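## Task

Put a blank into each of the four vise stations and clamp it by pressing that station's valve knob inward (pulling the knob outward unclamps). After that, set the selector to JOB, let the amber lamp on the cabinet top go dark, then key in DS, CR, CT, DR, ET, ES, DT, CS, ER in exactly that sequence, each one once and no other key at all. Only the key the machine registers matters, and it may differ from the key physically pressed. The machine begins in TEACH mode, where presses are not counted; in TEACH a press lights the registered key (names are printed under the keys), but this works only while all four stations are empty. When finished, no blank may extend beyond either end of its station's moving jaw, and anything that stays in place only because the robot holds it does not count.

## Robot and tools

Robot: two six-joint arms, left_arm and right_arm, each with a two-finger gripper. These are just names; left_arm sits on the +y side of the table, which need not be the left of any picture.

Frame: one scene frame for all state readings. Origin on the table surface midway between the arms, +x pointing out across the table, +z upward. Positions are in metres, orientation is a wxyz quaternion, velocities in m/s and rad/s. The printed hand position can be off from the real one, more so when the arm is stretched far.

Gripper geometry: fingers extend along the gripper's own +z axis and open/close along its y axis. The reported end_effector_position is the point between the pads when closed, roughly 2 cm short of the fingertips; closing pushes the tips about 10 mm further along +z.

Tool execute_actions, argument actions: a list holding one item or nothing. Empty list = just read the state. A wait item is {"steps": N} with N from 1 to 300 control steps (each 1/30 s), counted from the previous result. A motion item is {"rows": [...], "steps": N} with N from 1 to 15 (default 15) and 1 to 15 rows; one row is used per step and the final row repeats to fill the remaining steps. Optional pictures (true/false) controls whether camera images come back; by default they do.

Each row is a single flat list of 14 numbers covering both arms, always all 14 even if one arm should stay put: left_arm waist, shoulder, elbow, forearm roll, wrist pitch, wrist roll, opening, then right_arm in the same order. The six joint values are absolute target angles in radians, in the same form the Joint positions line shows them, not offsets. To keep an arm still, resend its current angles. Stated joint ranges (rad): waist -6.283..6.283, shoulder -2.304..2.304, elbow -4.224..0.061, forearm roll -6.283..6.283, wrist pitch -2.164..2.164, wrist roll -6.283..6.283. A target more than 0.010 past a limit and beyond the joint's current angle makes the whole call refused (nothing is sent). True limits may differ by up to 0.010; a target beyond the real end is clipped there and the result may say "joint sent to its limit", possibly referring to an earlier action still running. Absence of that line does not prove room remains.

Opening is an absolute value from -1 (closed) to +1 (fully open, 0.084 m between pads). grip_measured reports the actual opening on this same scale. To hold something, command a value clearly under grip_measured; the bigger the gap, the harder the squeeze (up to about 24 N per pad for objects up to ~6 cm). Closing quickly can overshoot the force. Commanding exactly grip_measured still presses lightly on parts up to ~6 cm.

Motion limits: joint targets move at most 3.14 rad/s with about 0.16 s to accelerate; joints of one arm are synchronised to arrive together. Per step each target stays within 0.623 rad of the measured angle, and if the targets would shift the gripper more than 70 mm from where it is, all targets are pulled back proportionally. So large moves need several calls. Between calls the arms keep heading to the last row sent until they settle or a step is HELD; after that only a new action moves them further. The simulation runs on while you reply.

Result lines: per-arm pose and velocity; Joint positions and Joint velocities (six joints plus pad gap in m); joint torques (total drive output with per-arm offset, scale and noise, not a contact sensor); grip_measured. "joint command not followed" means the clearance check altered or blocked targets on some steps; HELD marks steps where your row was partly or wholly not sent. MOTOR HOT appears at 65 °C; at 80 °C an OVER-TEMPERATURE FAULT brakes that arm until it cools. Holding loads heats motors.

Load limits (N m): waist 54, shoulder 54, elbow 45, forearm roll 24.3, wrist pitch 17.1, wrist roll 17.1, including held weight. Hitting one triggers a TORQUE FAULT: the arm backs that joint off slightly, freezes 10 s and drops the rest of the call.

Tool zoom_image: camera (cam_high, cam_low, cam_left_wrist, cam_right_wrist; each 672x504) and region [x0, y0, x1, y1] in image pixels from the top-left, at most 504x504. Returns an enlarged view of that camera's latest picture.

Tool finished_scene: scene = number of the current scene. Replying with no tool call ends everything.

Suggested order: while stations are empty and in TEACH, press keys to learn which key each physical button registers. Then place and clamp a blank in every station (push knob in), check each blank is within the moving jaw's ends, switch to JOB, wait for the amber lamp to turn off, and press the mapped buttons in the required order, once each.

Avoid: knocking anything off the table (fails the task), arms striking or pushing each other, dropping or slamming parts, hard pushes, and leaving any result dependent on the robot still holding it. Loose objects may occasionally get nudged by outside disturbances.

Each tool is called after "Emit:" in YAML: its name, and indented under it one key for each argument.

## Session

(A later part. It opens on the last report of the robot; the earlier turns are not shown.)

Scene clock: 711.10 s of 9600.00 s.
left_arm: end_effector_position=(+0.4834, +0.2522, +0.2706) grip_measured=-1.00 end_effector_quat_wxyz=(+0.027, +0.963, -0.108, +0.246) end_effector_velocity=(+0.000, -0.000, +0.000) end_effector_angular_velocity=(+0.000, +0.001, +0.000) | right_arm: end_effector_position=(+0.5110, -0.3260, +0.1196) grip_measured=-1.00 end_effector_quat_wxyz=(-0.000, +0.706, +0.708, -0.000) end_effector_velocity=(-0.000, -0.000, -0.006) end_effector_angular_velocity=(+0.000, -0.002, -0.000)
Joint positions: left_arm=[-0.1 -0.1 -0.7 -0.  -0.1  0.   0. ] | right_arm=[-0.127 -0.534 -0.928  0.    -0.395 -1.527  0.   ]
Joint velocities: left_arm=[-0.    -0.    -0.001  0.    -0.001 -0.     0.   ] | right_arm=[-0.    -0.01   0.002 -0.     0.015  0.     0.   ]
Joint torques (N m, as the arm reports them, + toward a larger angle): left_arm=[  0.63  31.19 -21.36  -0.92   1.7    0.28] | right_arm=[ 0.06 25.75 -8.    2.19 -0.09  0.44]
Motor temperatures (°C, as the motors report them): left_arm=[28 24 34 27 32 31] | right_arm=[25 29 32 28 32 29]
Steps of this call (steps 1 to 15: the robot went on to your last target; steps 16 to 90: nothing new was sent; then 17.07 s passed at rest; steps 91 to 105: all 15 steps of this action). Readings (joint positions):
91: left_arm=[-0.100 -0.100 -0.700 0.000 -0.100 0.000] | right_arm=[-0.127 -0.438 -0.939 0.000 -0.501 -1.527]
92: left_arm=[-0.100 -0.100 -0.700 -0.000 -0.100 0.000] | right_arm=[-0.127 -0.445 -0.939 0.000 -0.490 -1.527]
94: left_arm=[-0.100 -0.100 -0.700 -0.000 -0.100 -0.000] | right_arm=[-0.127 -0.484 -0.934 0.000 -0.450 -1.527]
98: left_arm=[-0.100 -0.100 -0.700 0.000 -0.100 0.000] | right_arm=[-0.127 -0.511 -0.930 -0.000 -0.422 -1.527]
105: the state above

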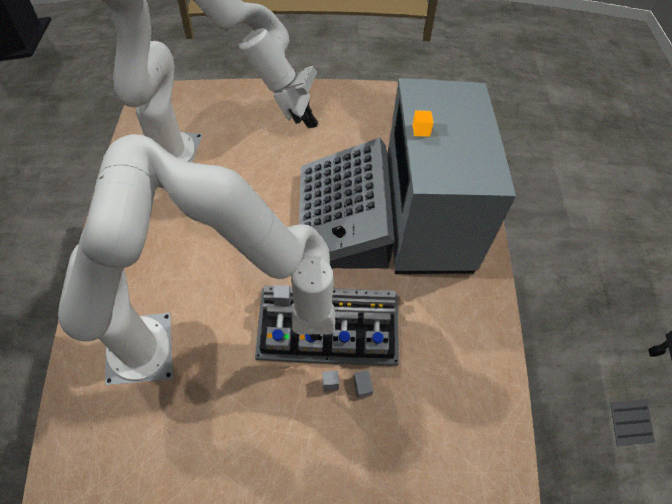

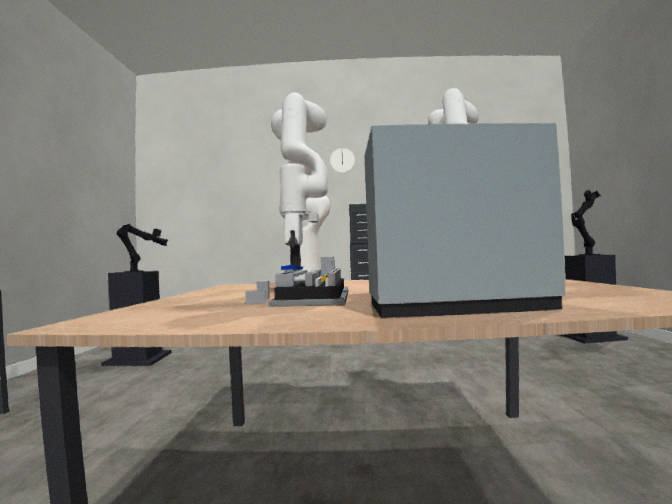

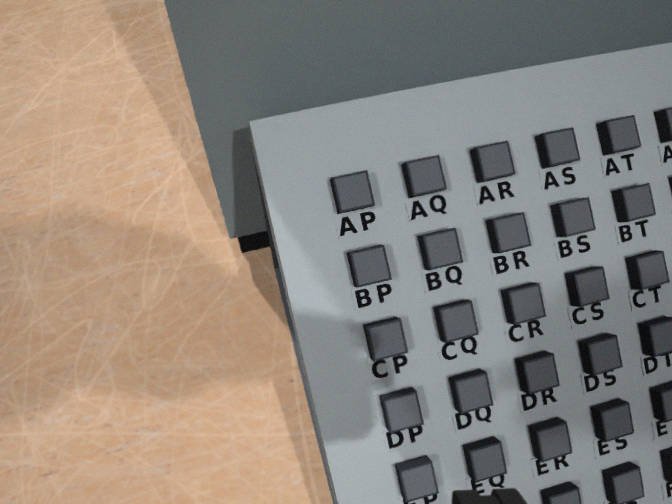

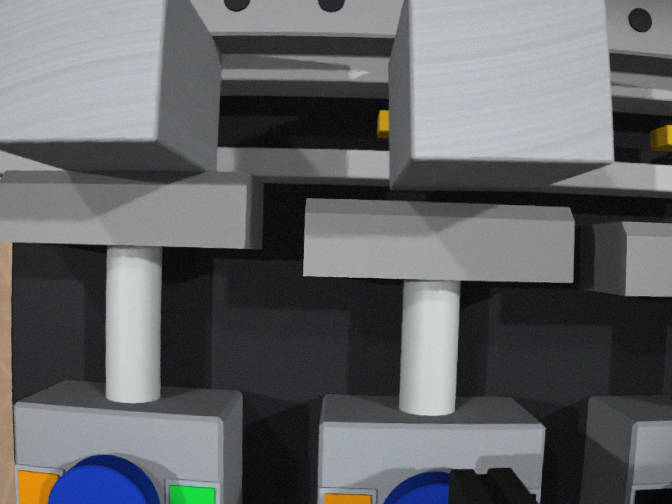

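Emit:
execute_actions:
  actions:
    - {"rows":[[-0.1,-0.1,-0.7,0,-0.1,0,-1,-0.127,-0.40,-0.945,0,-0.545,-1.527,-1],[-0.1,-0.1,-0.7,0,-0.1,0,-1,-0.127,-0.40,-0.945,0,-0.545,-1.527,-1],[-0.1,-0.1,-0.7,0,-0.1,0,-1,-0.127,-0.40,-0.945,0,-0.545,-1.527,-1],[-0.1,-0.1,-0.7,0,-0.1,0,-1,-0.127,-0.40,-0.945,0,-0.545,-1.527,-1],[-0.1,-0.1,-0.7,0,-0.1,0,-1,-0.308,-0.4985,-1.1156,0,-0.617,-1.78,0.4]],"steps":15}
  pictures: false

Emit:
execute_actions:
  actions:
    - {"steps":8}

Scene clock: 718.93 s of 9600.00 s.
left_arm: end_effector_position=(+0.4834, +0.2522, +0.2706) grip_measured=-1.00 end_effector_quat_wxyz=(+0.027, +0.963, -0.108, +0.246) end_effector_velocity=(-0.000, +0.000, -0.001) end_effector_angular_velocity=(+0.001, +0.001, -0.001) | right_arm: end_effector_position=(+0.5607, -0.4232, +0.2008) grip_measured=+0.39 end_effector_quat_wxyz=(-0.000, +0.681, +0.732, -0.000) end_effector_velocity=(+0.006, -0.008, +0.007) end_effector_angular_velocity=(+0.003, +0.010, +0.059)
Joint positions: left_arm=[-0.1 -0.1 -0.7  0.  -0.1 -0.   0. ] | right_arm=[-0.307 -0.498 -1.113 -0.    -0.615 -1.776  0.061]
Joint velocities: left_arm=[ 0.    -0.001  0.     0.     0.     0.001  0.   ] | right_arm=[-0.014 -0.009 -0.033  0.002 -0.034 -0.075  0.002]
Joint torques (N m, as the arm reports them, + toward a larger angle): left_arm=[  0.18  31.2  -21.36  -0.93   1.69   0.24] | right_arm=[  3.01  30.83 -12.01   1.76  -0.59   0.45]
Motor temperatures (°C, as the motors report them): left_arm=[28 24 34 27 32 31] | right_arm=[25 29 32 28 32 29]
Steps of this call (steps 1 to 15: the robot went on to your last target; steps 16 to 90: nothing new was sent; then 4.33 s passed at rest; steps 91 to 105: all 15 steps of this action). Readings (joint positions):
91: left_arm=[-0.100 -0.100 -0.700 -0.000 -0.100 0.000] | right_arm=[-0.127 -0.534 -0.928 0.000 -0.395 -1.527]
92: left_arm=[-0.100 -0.100 -0.700 -0.000 -0.100 0.000] | right_arm=[-0.127 -0.527 -0.927 -0.000 -0.407 -1.527]
94: left_arm=[-0.100 -0.100 -0.700 0.000 -0.100 -0.000] | right_arm=[-0.127 -0.472 -0.932 -0.000 -0.472 -1.527]
98: left_arm=[-0.100 -0.100 -0.700 -0.000 -0.100 0.000] | right_arm=[-0.181 -0.424 -0.999 0.000 -0.557 -1.603]
105: the state above

Scene clock: 719.20 s of 9600.00 s.
left_arm: end_effector_position=(+0.4834, +0.2522, +0.2706) grip_measured=-1.00 end_effector_quat_wxyz=(+0.027, +0.963, -0.108, +0.246) end_effector_velocity=(+0.000, -0.000, -0.000) end_effector_angular_velocity=(+0.001, -0.001, -0.002) | right_arm: end_effector_position=(+0.5611, -0.4234, +0.2013) grip_measured=+0.39 end_effector_quat_wxyz=(-0.000, +0.680, +0.733, -0.000) end_effector_velocity=(+0.001, -0.003, +0.000) end_effector_angular_velocity=(-0.001, -0.002, -0.002)
Joint positions: left_arm=[-0.1 -0.1 -0.7 -0.  -0.1 -0.   0. ] | right_arm=[-0.307 -0.498 -1.115  0.    -0.617 -1.78   0.061]
Joint velocities: left_arm=[-0.    -0.001 -0.     0.     0.002  0.002  0.   ] | right_arm=[-0.004 -0.001 -0.003 -0.001 -0.    -0.001 -0.   ]
Joint torques (N m, as the arm reports them, + toward a larger angle): left_arm=[  0.59  30.82 -21.41  -0.82   1.78   0.23] | right_arm=[  1.57  33.63 -12.27   2.24  -0.43   0.74]
Motor temperatures (°C, as the motors report them): left_arm=[28 24 34 27 32 31] | right_arm=[25 29 32 28 32 29]
Steps of this call (steps 1 to 8: the robot went on to your last target). Readings (joint positions):
1: left_arm=[-0.100 -0.100 -0.700 0.000 -0.100 -0.000] | right_arm=[-0.307 -0.498 -1.114 -0.000 -0.616 -1.778]
2: left_arm=[-0.100 -0.100 -0.700 0.000 -0.100 0.000] | right_arm=[-0.307 -0.498 -1.114 -0.000 -0.617 -1.779]
4: left_arm=[-0.100 -0.100 -0.700 -0.000 -0.100 0.000] | right_arm=[-0.307 -0.498 -1.115 0.000 -0.617 -1.780]
8: the state above

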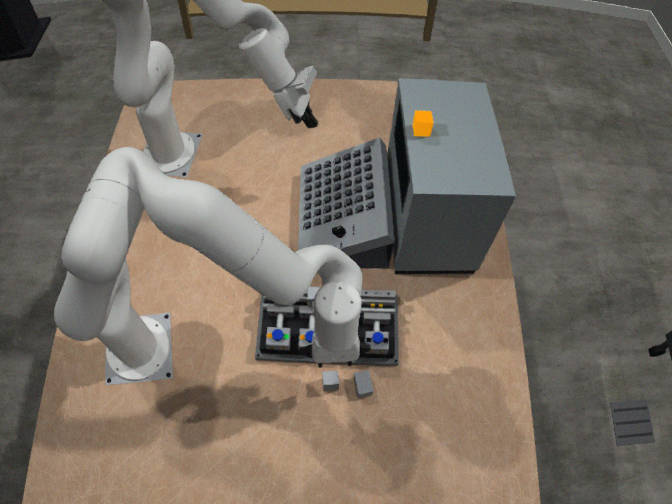

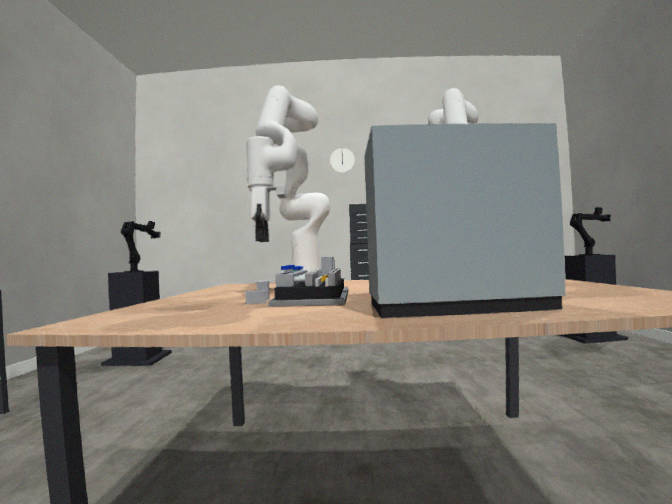

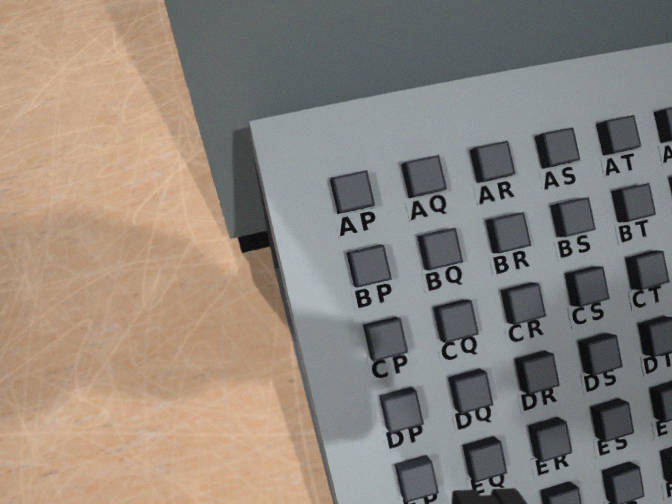

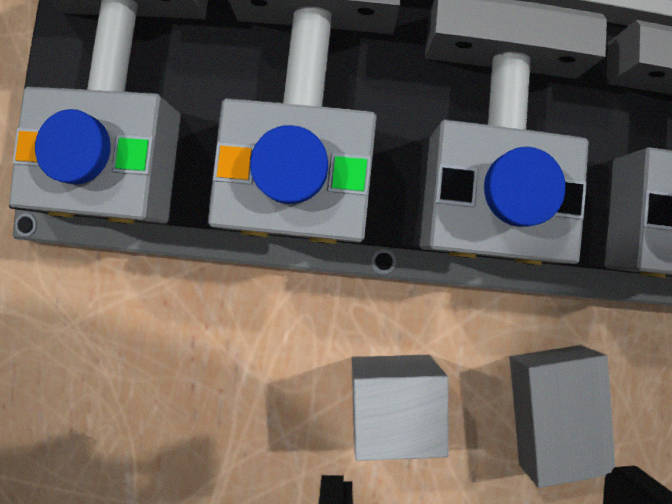

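Emit:
execute_actions:
  actions:
    - {"rows":[[-0.1,-0.1,-0.7,0,-0.1,0,-1,-0.3196,-0.6433,-1.088,0,-0.4447,-1.7916,0.3]],"steps":13}
  pictures: false

Emit:
execute_actions:
  actions:
    - {"rows":[[-0.1,-0.1,-0.7,0,-0.1,0,-1,-0.3196,-0.71,-1.095,0,-0.385,-1.7916,0.3],[-0.1,-0.1,-0.7,0,-0.1,0,-1,-0.3196,-0.71,-1.095,0,-0.385,-1.7916,0.3],[-0.1,-0.1,-0.7,0,-0.1,0,-1,-0.3196,-0.765,-1.102,0,-0.337,-1.7916,0.3]],"steps":14}

Scene clock: 728.40 s of 9600.00 s.
left_arm: end_effector_position=(+0.4834, +0.2522, +0.2706) grip_measured=-1.00 end_effector_quat_wxyz=(+0.027, +0.963, -0.108, +0.246) end_effector_velocity=(+0.000, +0.000, -0.000) end_effector_angular_velocity=(-0.000, +0.000, +0.000) | right_arm: end_effector_position=(+0.5585, -0.4298, +0.1128) grip_measured=+0.29 end_effector_quat_wxyz=(+0.001, +0.681, +0.733, +0.001) end_effector_velocity=(+0.002, -0.000, -0.000) end_effector_angular_velocity=(-0.001, -0.004, +0.000)
Joint positions: left_arm=[-0.1 -0.1 -0.7 -0.  -0.1  0.   0. ] | right_arm=[-0.32  -0.641 -1.089  0.    -0.445 -1.792  0.056]
Joint velocities: left_arm=[ 0.    -0.001  0.    -0.     0.001  0.     0.   ] | right_arm=[ 0.    -0.001 -0.002 -0.     0.004  0.    -0.   ]
Joint torques (N m, as the arm reports them, + toward a larger angle): left_arm=[  0.28  30.29 -21.37  -1.15   1.72   0.22] | right_arm=[ -1.02  34.41 -11.17   1.83  -0.24   0.57]
Motor temperatures (°C, as the motors report them): left_arm=[28 24 34 27 32 31] | right_arm=[25 29 32 28 32 29]
Steps of this call (steps 1 to 15: the robot went on to your last target; steps 16 to 90: nothing new was sent; then 5.77 s passed at rest; steps 91 to 103: all 13 steps of this action). Readings (joint positions):
91: left_arm=[-0.100 -0.100 -0.700 -0.000 -0.100 -0.000] | right_arm=[-0.308 -0.499 -1.116 0.000 -0.616 -1.780]
92: left_arm=[-0.100 -0.100 -0.700 -0.000 -0.100 0.000] | right_arm=[-0.309 -0.506 -1.115 0.000 -0.605 -1.781]
94: left_arm=[-0.100 -0.100 -0.700 0.000 -0.100 -0.000] | right_arm=[-0.313 -0.556 -1.107 0.000 -0.541 -1.785]
98: left_arm=[-0.100 -0.100 -0.700 0.000 -0.100 -0.000] | right_arm=[-0.319 -0.641 -1.085 -0.000 -0.454 -1.791]
103: the state above

Scene clock: 728.87 s of 9600.00 s.
left_arm: end_effector_position=(+0.4834, +0.2522, +0.2706) grip_measured=-1.00 end_effector_quat_wxyz=(+0.027, +0.963, -0.108, +0.246) end_effector_velocity=(-0.000, -0.000, -0.001) end_effector_angular_velocity=(-0.001, +0.001, +0.001) | right_arm: end_effector_position=(+0.5581, -0.4298, +0.0492) grip_measured=+0.29 end_effector_quat_wxyz=(+0.001, +0.681, +0.733, +0.000) end_effector_velocity=(-0.003, +0.001, -0.004) end_effector_angular_velocity=(+0.001, +0.007, +0.000)
Joint positions: left_arm=[-0.1 -0.1 -0.7  0.  -0.1  0.   0. ] | right_arm=[-0.32  -0.764 -1.102  0.    -0.337 -1.792  0.056]
Joint velocities: left_arm=[-0.    -0.001  0.    -0.001  0.    -0.001  0.   ] | right_arm=[ 0.    -0.005  0.002  0.001  0.    -0.     0.   ]
Joint torques (N m, as the arm reports them, + toward a larger angle): left_arm=[  0.61  30.43 -21.55  -0.93   1.74   0.2 ] | right_arm=[-0.35 37.7  -9.27  1.43 -0.38  0.24]
Motor temperatures (°C, as the motors report them): left_arm=[28 24 34 27 32 31] | right_arm=[25 29 32 28 32 29]
Steps of this call (steps 1 to 14: all 14 steps of this action). Readings (joint positions):
1: left_arm=[-0.100 -0.100 -0.700 -0.000 -0.100 0.000] | right_arm=[-0.320 -0.642 -1.089 0.000 -0.444 -1.792]
2: left_arm=[-0.100 -0.100 -0.700 0.000 -0.100 0.000] | right_arm=[-0.320 -0.651 -1.091 0.000 -0.434 -1.792]
4: left_arm=[-0.100 -0.100 -0.700 0.000 -0.100 -0.000] | right_arm=[-0.320 -0.697 -1.097 0.000 -0.393 -1.792]
8: left_arm=[-0.100 -0.100 -0.700 0.000 -0.100 -0.000] | right_arm=[-0.320 -0.765 -1.099 -0.000 -0.341 -1.792]
14: the state above

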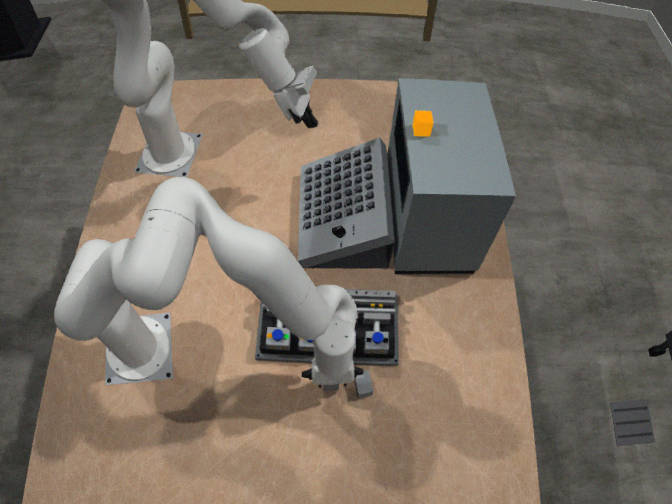

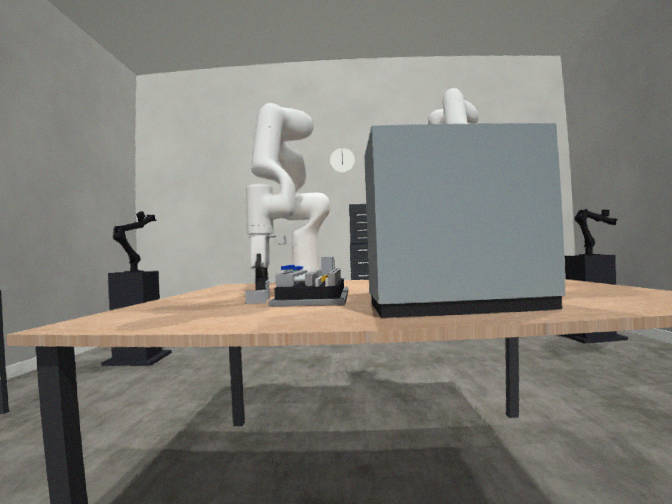

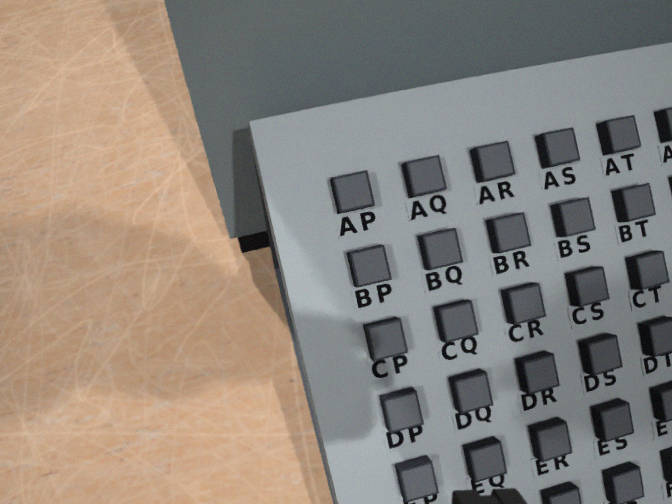

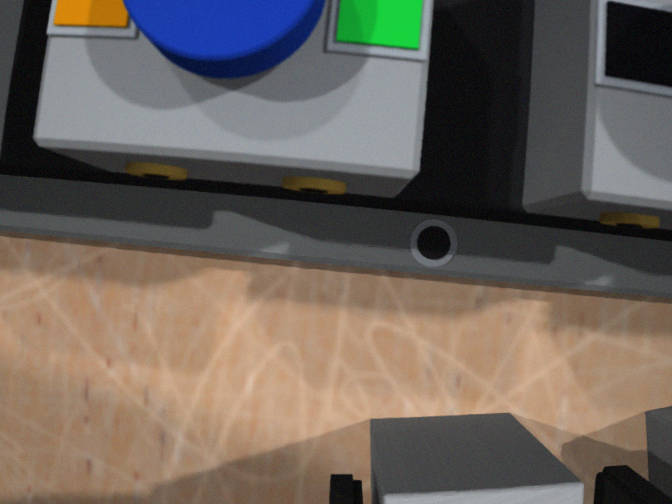

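Emit:
execute_actions:
  actions:
    - {"rows":[[-0.1,-0.1,-0.7,0,-0.1,0,-1,-0.3196,-0.765,-1.102,0,-0.337,-1.7916,0.1],[-0.1,-0.1,-0.7,0,-0.1,0,-1,-0.3196,-0.765,-1.102,0,-0.337,-1.7916,0.1],[-0.1,-0.1,-0.7,0,-0.1,0,-1,-0.3196,-0.765,-1.102,0,-0.337,-1.7916,-0.1],[-0.1,-0.1,-0.7,0,-0.1,0,-1,-0.3196,-0.765,-1.102,0,-0.337,-1.7916,-0.1],[-0.1,-0.1,-0.7,0,-0.1,0,-1,-0.3196,-0.765,-1.102,0,-0.337,-1.7916,-0.5]],"steps":10}
  pictures: false

Emit:
execute_actions:
  actions:
    - {"rows":[[-0.1,-0.1,-0.7,0,-0.1,0,-1,-0.3196,-0.495,-1.11,0,-0.615,-1.7916,-0.5]],"steps":14}
  pictures: false

Emit:
execute_actions:
  actions:
    - {"rows":[[-0.1,-0.1,-0.7,0,-0.1,0,-1,0.035,-0.5846,-1.248,0,-0.663,-1.365,-0.5]],"steps":15}
  pictures: false

Emit:
execute_actions:
  actions:
    - {"rows":[[-0.1,-0.1,-0.7,0,-0.1,0,-1,0.035,-0.5846,-1.248,0,-0.663,-1.365,-0.5],[-0.1,-0.1,-0.7,0,-0.1,0,-1,0.035,-0.5846,-1.248,0,-0.663,-1.365,-0.5],[-0.1,-0.1,-0.7,0,-0.1,0,-1,0.035,-0.5846,-1.248,0,-0.663,-1.365,-0.5],[-0.1,-0.1,-0.7,0,-0.1,0,-1,0.035,-0.674,-1.230,0,-0.556,-1.365,-0.5]],"steps":15}

Emit:
zoom_image:
  camera: "cam_low"
  region: [270,230,370,310]

Scene clock: 743.87 s of 9600.00 s.
left_arm: end_effector_position=(+0.4834, +0.2522, +0.2706) grip_measured=-1.00 end_effector_quat_wxyz=(+0.027, +0.963, -0.108, +0.246) end_effector_velocity=(+0.000, -0.000, -0.000) end_effector_angular_velocity=(-0.001, +0.000, +0.001) | right_arm: end_effector_position=(+0.5575, -0.4297, +0.0484) grip_measured=-0.10 end_effector_quat_wxyz=(-0.000, +0.681, +0.733, -0.000) end_effector_velocity=(+0.000, -0.000, +0.000) end_effector_angular_velocity=(+0.000, -0.001, -0.001)
Joint positions: left_arm=[-0.1 -0.1 -0.7 -0.  -0.1  0.   0. ] | right_arm=[-0.32  -0.765 -1.102 -0.    -0.337 -1.792  0.04 ]
Joint velocities: left_arm=[-0.    -0.001 -0.     0.     0.    -0.002  0.   ] | right_arm=[-0.     0.     0.     0.001  0.     0.     0.   ]
Joint torques (N m, as the arm reports them, + toward a larger angle): left_arm=[  0.56  30.72 -21.48  -0.96   1.71   0.27] | right_arm=[ -2.43  34.07 -10.3    2.05  -0.13   0.57]
Motor temperatures (°C, as the motors report them): left_arm=[28 24 34 27 32 31] | right_arm=[25 30 32 28 32 29]
Steps of this call (steps 1 to 15: the robot went on to your last target; steps 16 to 90: nothing new was sent; then 11.67 s passed at rest; steps 91 to 100: all 10 steps of this action). Readings (joint positions):
91: left_arm=[-0.100 -0.100 -0.700 -0.000 -0.100 -0.000] | right_arm=[-0.320 -0.765 -1.102 -0.000 -0.337 -1.792]
92: left_arm=[-0.100 -0.100 -0.700 -0.000 -0.100 0.000] | right_arm=[-0.320 -0.765 -1.102 0.000 -0.337 -1.792]
94: left_arm=[-0.100 -0.100 -0.700 0.000 -0.100 0.000] | right_arm=[-0.320 -0.765 -1.102 -0.000 -0.337 -1.792]
98: left_arm=[-0.100 -0.100 -0.700 -0.000 -0.100 -0.000] | right_arm=[-0.320 -0.765 -1.102 -0.000 -0.337 -1.792]
100: the state above

Scene clock: 744.33 s of 9600.00 s.
left_arm: end_effector_position=(+0.4834, +0.2522, +0.2706) grip_measured=-1.00 end_effector_quat_wxyz=(+0.027, +0.963, -0.108, +0.246) end_effector_velocity=(+0.000, -0.000, +0.001) end_effector_angular_velocity=(-0.001, -0.002, +0.002) | right_arm: end_effector_position=(+0.5587, -0.4299, +0.2004) grip_measured=-0.10 end_effector_quat_wxyz=(-0.000, +0.681, +0.733, -0.000) end_effector_velocity=(-0.027, +0.004, -0.022) end_effector_angular_velocity=(+0.011, +0.082, +0.001)
Joint positions: left_arm=[-0.1 -0.1 -0.7 -0.  -0.1 -0.   0. ] | right_arm=[-0.32  -0.497 -1.11  -0.    -0.614 -1.792  0.04 ]
Joint velocities: left_arm=[-0.     0.001 -0.001 -0.001  0.    -0.001  0.   ] | right_arm=[ 0.001 -0.018  0.033 -0.001 -0.032  0.001 -0.   ]
Joint torques (N m, as the arm reports them, + toward a larger angle): left_arm=[  0.45  30.2  -21.21  -1.18   1.71   0.27] | right_arm=[ -4.16  33.75 -13.35   2.    -0.1    0.56]
Motor temperatures (°C, as the motors report them): left_arm=[28 24 34 27 32 31] | right_arm=[25 30 32 28 32 29]
Steps of this call (steps 1 to 14: all 14 steps of this action). Readings (joint positions):
1: left_arm=[-0.100 -0.100 -0.700 0.000 -0.100 -0.000] | right_arm=[-0.320 -0.764 -1.102 -0.000 -0.338 -1.792]
2: left_arm=[-0.100 -0.100 -0.700 -0.000 -0.100 0.000] | right_arm=[-0.320 -0.757 -1.101 -0.000 -0.349 -1.792]
4: left_arm=[-0.100 -0.100 -0.700 -0.000 -0.100 0.000] | right_arm=[-0.320 -0.700 -1.101 -0.000 -0.411 -1.792]
8: left_arm=[-0.100 -0.100 -0.700 0.000 -0.100 -0.000] | right_arm=[-0.320 -0.570 -1.108 0.000 -0.539 -1.792]
14: the state above

Scene clock: 744.83 s of 9600.00 s.
left_arm: end_effector_position=(+0.4834, +0.2522, +0.2706) grip_measured=-1.00 end_effector_quat_wxyz=(+0.027, +0.963, -0.108, +0.246) end_effector_velocity=(+0.000, -0.000, +0.000) end_effector_angular_velocity=(-0.001, -0.001, +0.002) | right_arm: end_effector_position=(+0.5938, -0.2285, +0.2012) grip_measured=-0.10 end_effector_quat_wxyz=(+0.000, +0.705, +0.709, +0.000) end_effector_velocity=(-0.001, +0.077, +0.002) end_effector_angular_velocity=(-0.002, +0.004, -0.058)
Joint positions: left_arm=[-0.1 -0.1 -0.7  0.  -0.1  0.   0. ] | right_arm=[ 0.031 -0.583 -1.246  0.    -0.662 -1.374  0.04 ]
Joint velocities: left_arm=[-0.     0.     0.     0.     0.001 -0.002  0.   ] | right_arm=[ 0.127 -0.03  -0.053 -0.003 -0.028  0.187 -0.   ]
Joint torques (N m, as the arm reports them, + toward a larger angle): left_arm=[  0.6   30.72 -21.49  -0.98   1.68   0.29] | right_arm=[-19.11  37.55 -11.46   2.1   -0.05   0.14]
Motor temperatures (°C, as the motors report them): left_arm=[28 24 34 27 32 31] | right_arm=[25 30 32 28 32 29]
Steps of this call (steps 1 to 15: all 15 steps of this action). Readings (joint positions):
1: left_arm=[-0.100 -0.100 -0.700 -0.000 -0.100 0.000] | right_arm=[-0.319 -0.497 -1.109 -0.000 -0.614 -1.790]
2: left_arm=[-0.100 -0.100 -0.700 -0.000 -0.100 -0.000] | right_arm=[-0.312 -0.501 -1.112 -0.000 -0.616 -1.779]
4: left_arm=[-0.100 -0.100 -0.700 -0.000 -0.100 0.000] | right_arm=[-0.259 -0.516 -1.133 -0.000 -0.623 -1.714]
8: left_arm=[-0.100 -0.100 -0.700 0.000 -0.100 -0.000] | right_arm=[-0.134 -0.545 -1.182 -0.000 -0.640 -1.567]
15: the state above

Scene clock: 745.33 s of 9600.00 s.
left_arm: end_effector_position=(+0.4834, +0.2522, +0.2706) grip_measured=-1.00 end_effector_quat_wxyz=(+0.027, +0.963, -0.108, +0.246) end_effector_velocity=(-0.000, +0.000, -0.000) end_effector_angular_velocity=(+0.000, +0.000, -0.000) | right_arm: end_effector_position=(+0.5945, -0.2260, +0.1427) grip_measured=-0.10 end_effector_quat_wxyz=(+0.001, +0.707, +0.708, +0.001) end_effector_velocity=(-0.001, +0.001, -0.002) end_effector_angular_velocity=(-0.000, +0.003, +0.002)
Joint positions: left_arm=[-0.1 -0.1 -0.7  0.  -0.1  0.   0. ] | right_arm=[ 0.035 -0.673 -1.231  0.    -0.556 -1.365  0.04 ]
Joint velocities: left_arm=[ 0.    -0.001  0.     0.001  0.001 -0.     0.   ] | right_arm=[ 0.002 -0.003  0.     0.     0.001  0.    -0.   ]
Joint torques (N m, as the arm reports them, + toward a larger angle): left_arm=[  0.98  30.58 -21.37  -0.86   1.79   0.23] | right_arm=[ -1.7   39.58 -12.23   2.6   -0.3    0.52]
Motor temperatures (°C, as the motors report them): left_arm=[28 24 34 27 32 31] | right_arm=[25 30 32 28 32 29]
Steps of this call (steps 1 to 15: all 15 steps of this action). Readings (joint positions):
1: left_arm=[-0.100 -0.100 -0.700 -0.000 -0.100 0.000] | right_arm=[0.033 -0.584 -1.247 0.000 -0.662 -1.369]
2: left_arm=[-0.100 -0.100 -0.700 -0.000 -0.100 -0.000] | right_arm=[0.034 -0.584 -1.247 0.000 -0.663 -1.367]
4: left_arm=[-0.100 -0.100 -0.700 -0.000 -0.100 -0.000] | right_arm=[0.033 -0.585 -1.247 -0.000 -0.662 -1.366]
8: left_arm=[-0.100 -0.100 -0.700 0.000 -0.100 0.000] | right_arm=[0.034 -0.659 -1.232 -0.000 -0.576 -1.365]
15: the state above

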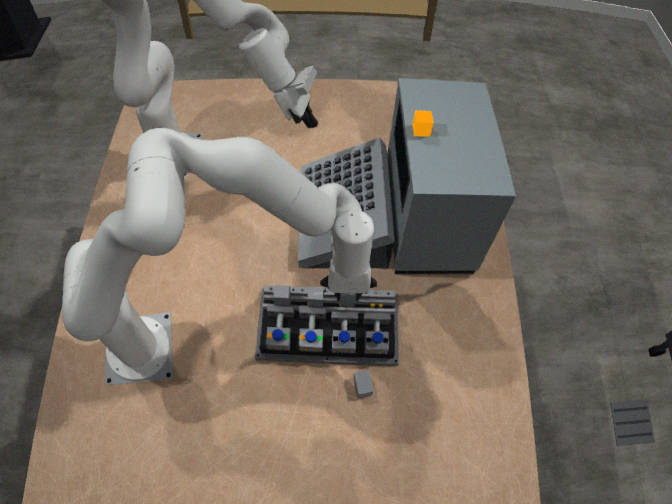

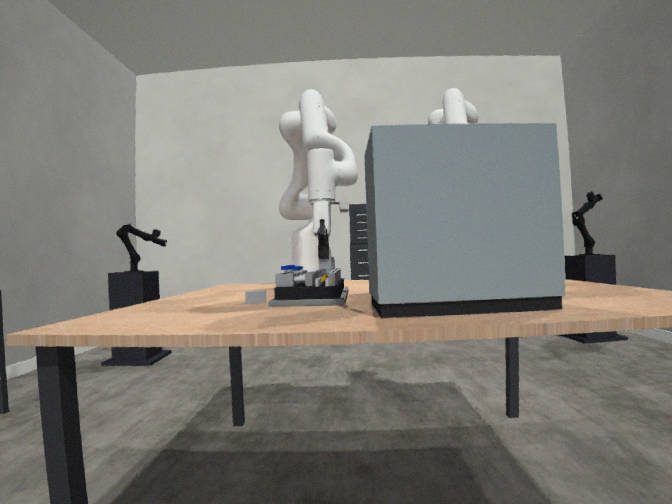

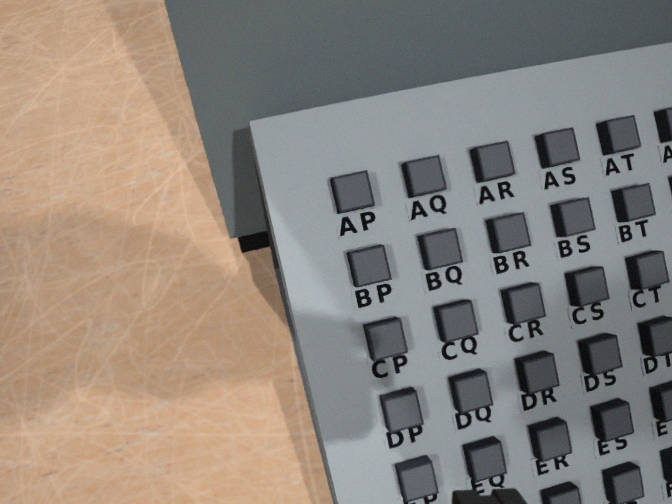

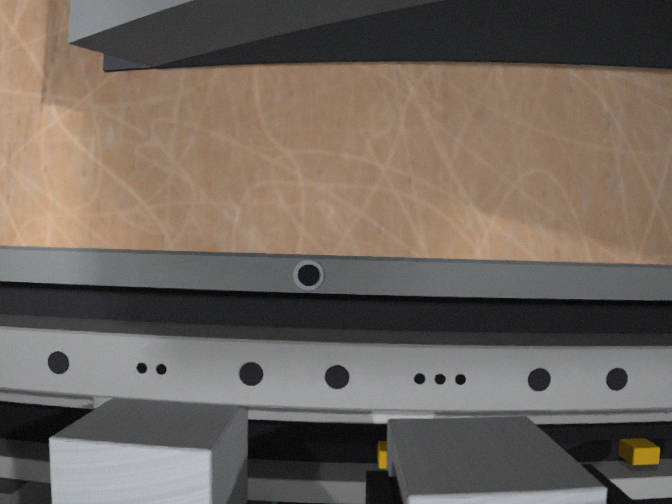

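Region (270, 230, 370, 310) of cam_low's 672x504 image, scaled by 5.040, with more detail than that image has; it fills the top 403 rows of this view, and the rest is white.

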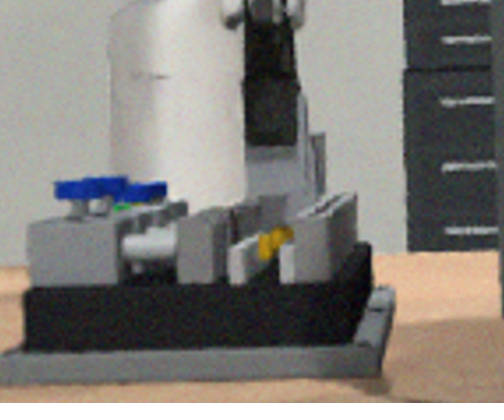

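Emit:
execute_actions:
  actions:
    - {"rows":[[-0.1,-0.1,-0.7,0,-0.1,0,-1,0.035,-0.685,-1.2295,0,-0.545,-1.365,-0.5],[-0.1,-0.1,-0.7,0,-0.1,0,-1,0.035,-0.685,-1.2295,0,-0.545,-1.365,-0.5],[-0.1,-0.1,-0.7,0,-0.1,0,-1,0.035,-0.685,-1.2295,0,-0.545,-1.365,-0.5],[-0.1,-0.1,-0.7,0,-0.1,0,-1,0.035,-0.695,-1.229,0,-0.534,-1.365,-0.5],[-0.1,-0.1,-0.7,0,-0.1,0,-1,0.035,-0.695,-1.229,0,-0.534,-1.365,-0.5],[-0.1,-0.1,-0.7,0,-0.1,0,-1,0.035,-0.695,-1.229,0,-0.534,-1.365,-0.5],[-0.1,-0.1,-0.7,0,-0.1,0,-1,0.036,-0.705,-1.229,0,-0.524,-1.365,-0.5],[-0.1,-0.1,-0.7,0,-0.1,0,-1,0.036,-0.705,-1.229,0,-0.524,-1.365,-0.5],[-0.1,-0.1,-0.7,0,-0.1,0,-1,0.036,-0.705,-1.229,0,-0.524,-1.365,-0.5],[-0.1,-0.1,-0.7,0,-0.1,0,-1,0.036,-0.716,-1.2286,0,-0.513,-1.365,-0.5]],"steps":15}

Emit:
zoom_image:
  camera: "cam_low"
  region: [270,230,370,310]

Scene clock: 759.03 s of 9600.00 s.
left_arm: end_effector_position=(+0.4834, +0.2522, +0.2706) grip_measured=-1.00 end_effector_quat_wxyz=(+0.027, +0.963, -0.108, +0.246) end_effector_velocity=(-0.000, -0.000, -0.000) end_effector_angular_velocity=(-0.000, +0.001, +0.001) | right_arm: end_effector_position=(+0.5943, -0.2255, +0.1166) grip_measured=-0.10 end_effector_quat_wxyz=(+0.000, +0.706, +0.708, +0.001) end_effector_velocity=(-0.000, +0.001, -0.004) end_effector_angular_velocity=(-0.000, -0.000, +0.002)
Joint positions: left_arm=[-0.1 -0.1 -0.7  0.  -0.1  0.   0. ] | right_arm=[ 0.036 -0.715 -1.229 -0.    -0.512 -1.365  0.04 ]
Joint velocities: left_arm=[-0.    -0.001 -0.    -0.001 -0.001 -0.     0.   ] | right_arm=[ 0.001 -0.007  0.001 -0.     0.008 -0.    -0.   ]
Joint torques (N m, as the arm reports them, + toward a larger angle): left_arm=[  0.95  30.66 -21.61  -0.88   1.68   0.22] | right_arm=[ 4.17 29.14 -9.02  2.23 -0.8   0.65]
Motor temperatures (°C, as the motors report them): left_arm=[28 24 34 27 32 31] | right_arm=[25 30 33 28 32 29]
Steps of this call (steps 1 to 15: the robot went on to your last target; steps 16 to 90: nothing new was sent; then 10.20 s passed at rest; steps 91 to 105: all 15 steps of this action). Readings (joint positions):
91: left_arm=[-0.100 -0.100 -0.700 -0.000 -0.100 0.000] | right_arm=[0.035 -0.674 -1.230 0.000 -0.555 -1.365]
92: left_arm=[-0.100 -0.100 -0.700 0.000 -0.100 0.000] | right_arm=[0.035 -0.677 -1.230 0.000 -0.552 -1.365]
94: left_arm=[-0.100 -0.100 -0.700 0.000 -0.100 0.000] | right_arm=[0.035 -0.684 -1.229 -0.000 -0.546 -1.365]
98: left_arm=[-0.100 -0.100 -0.700 -0.000 -0.100 0.000] | right_arm=[0.035 -0.696 -1.230 -0.000 -0.533 -1.365]
105: the state above

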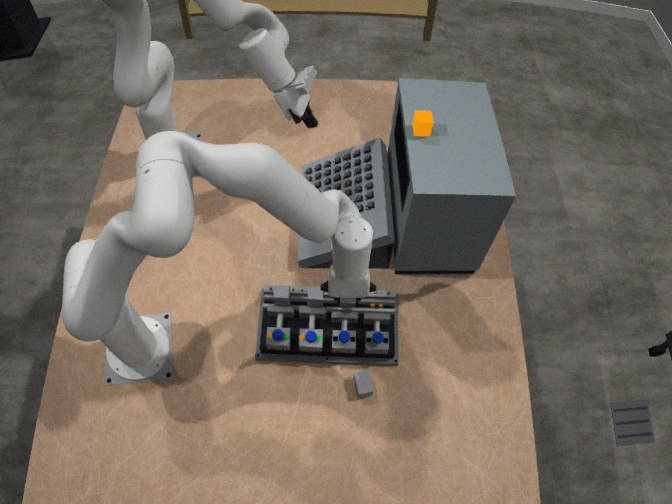

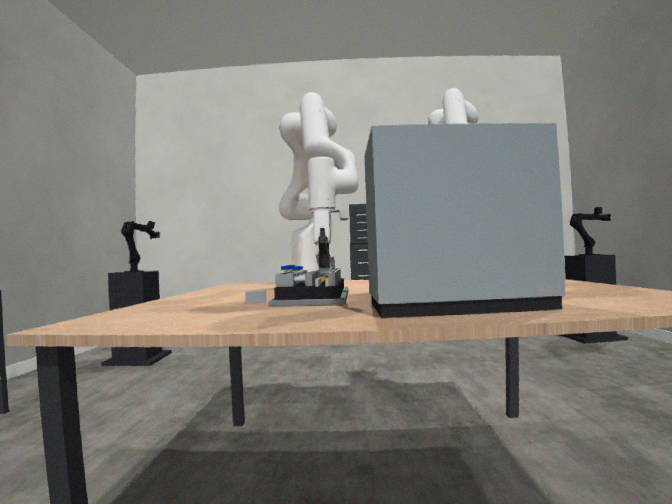

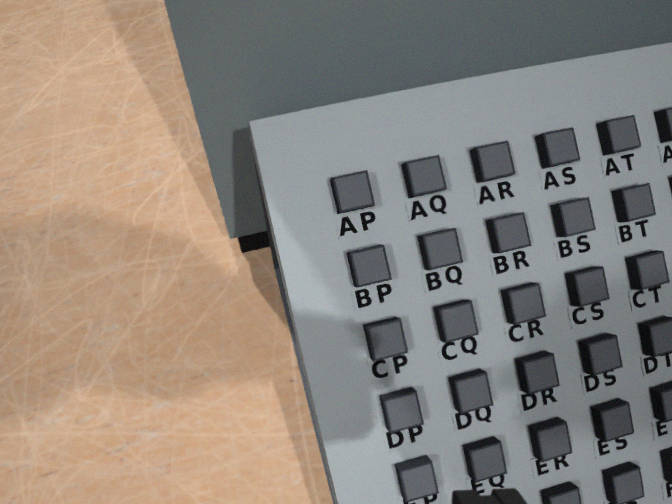

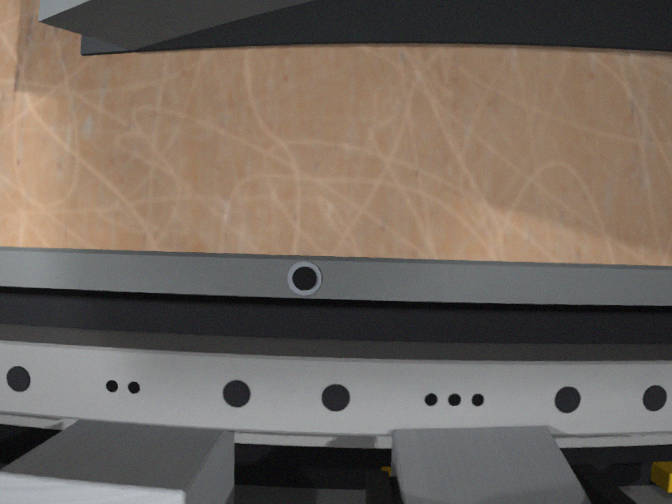

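Region (270, 230, 370, 310) of cam_low's 672x504 image, scaled by 5.040, with more detail than that image has; it fills the top 403 rows of this view, and the rest is white.

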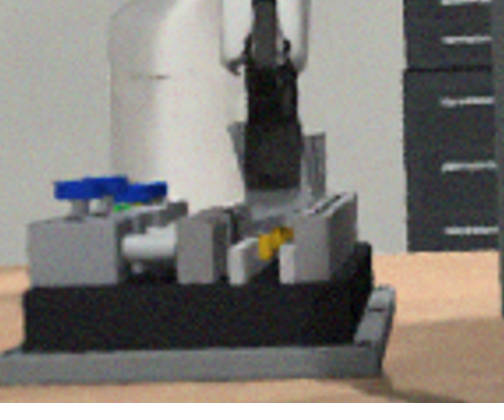

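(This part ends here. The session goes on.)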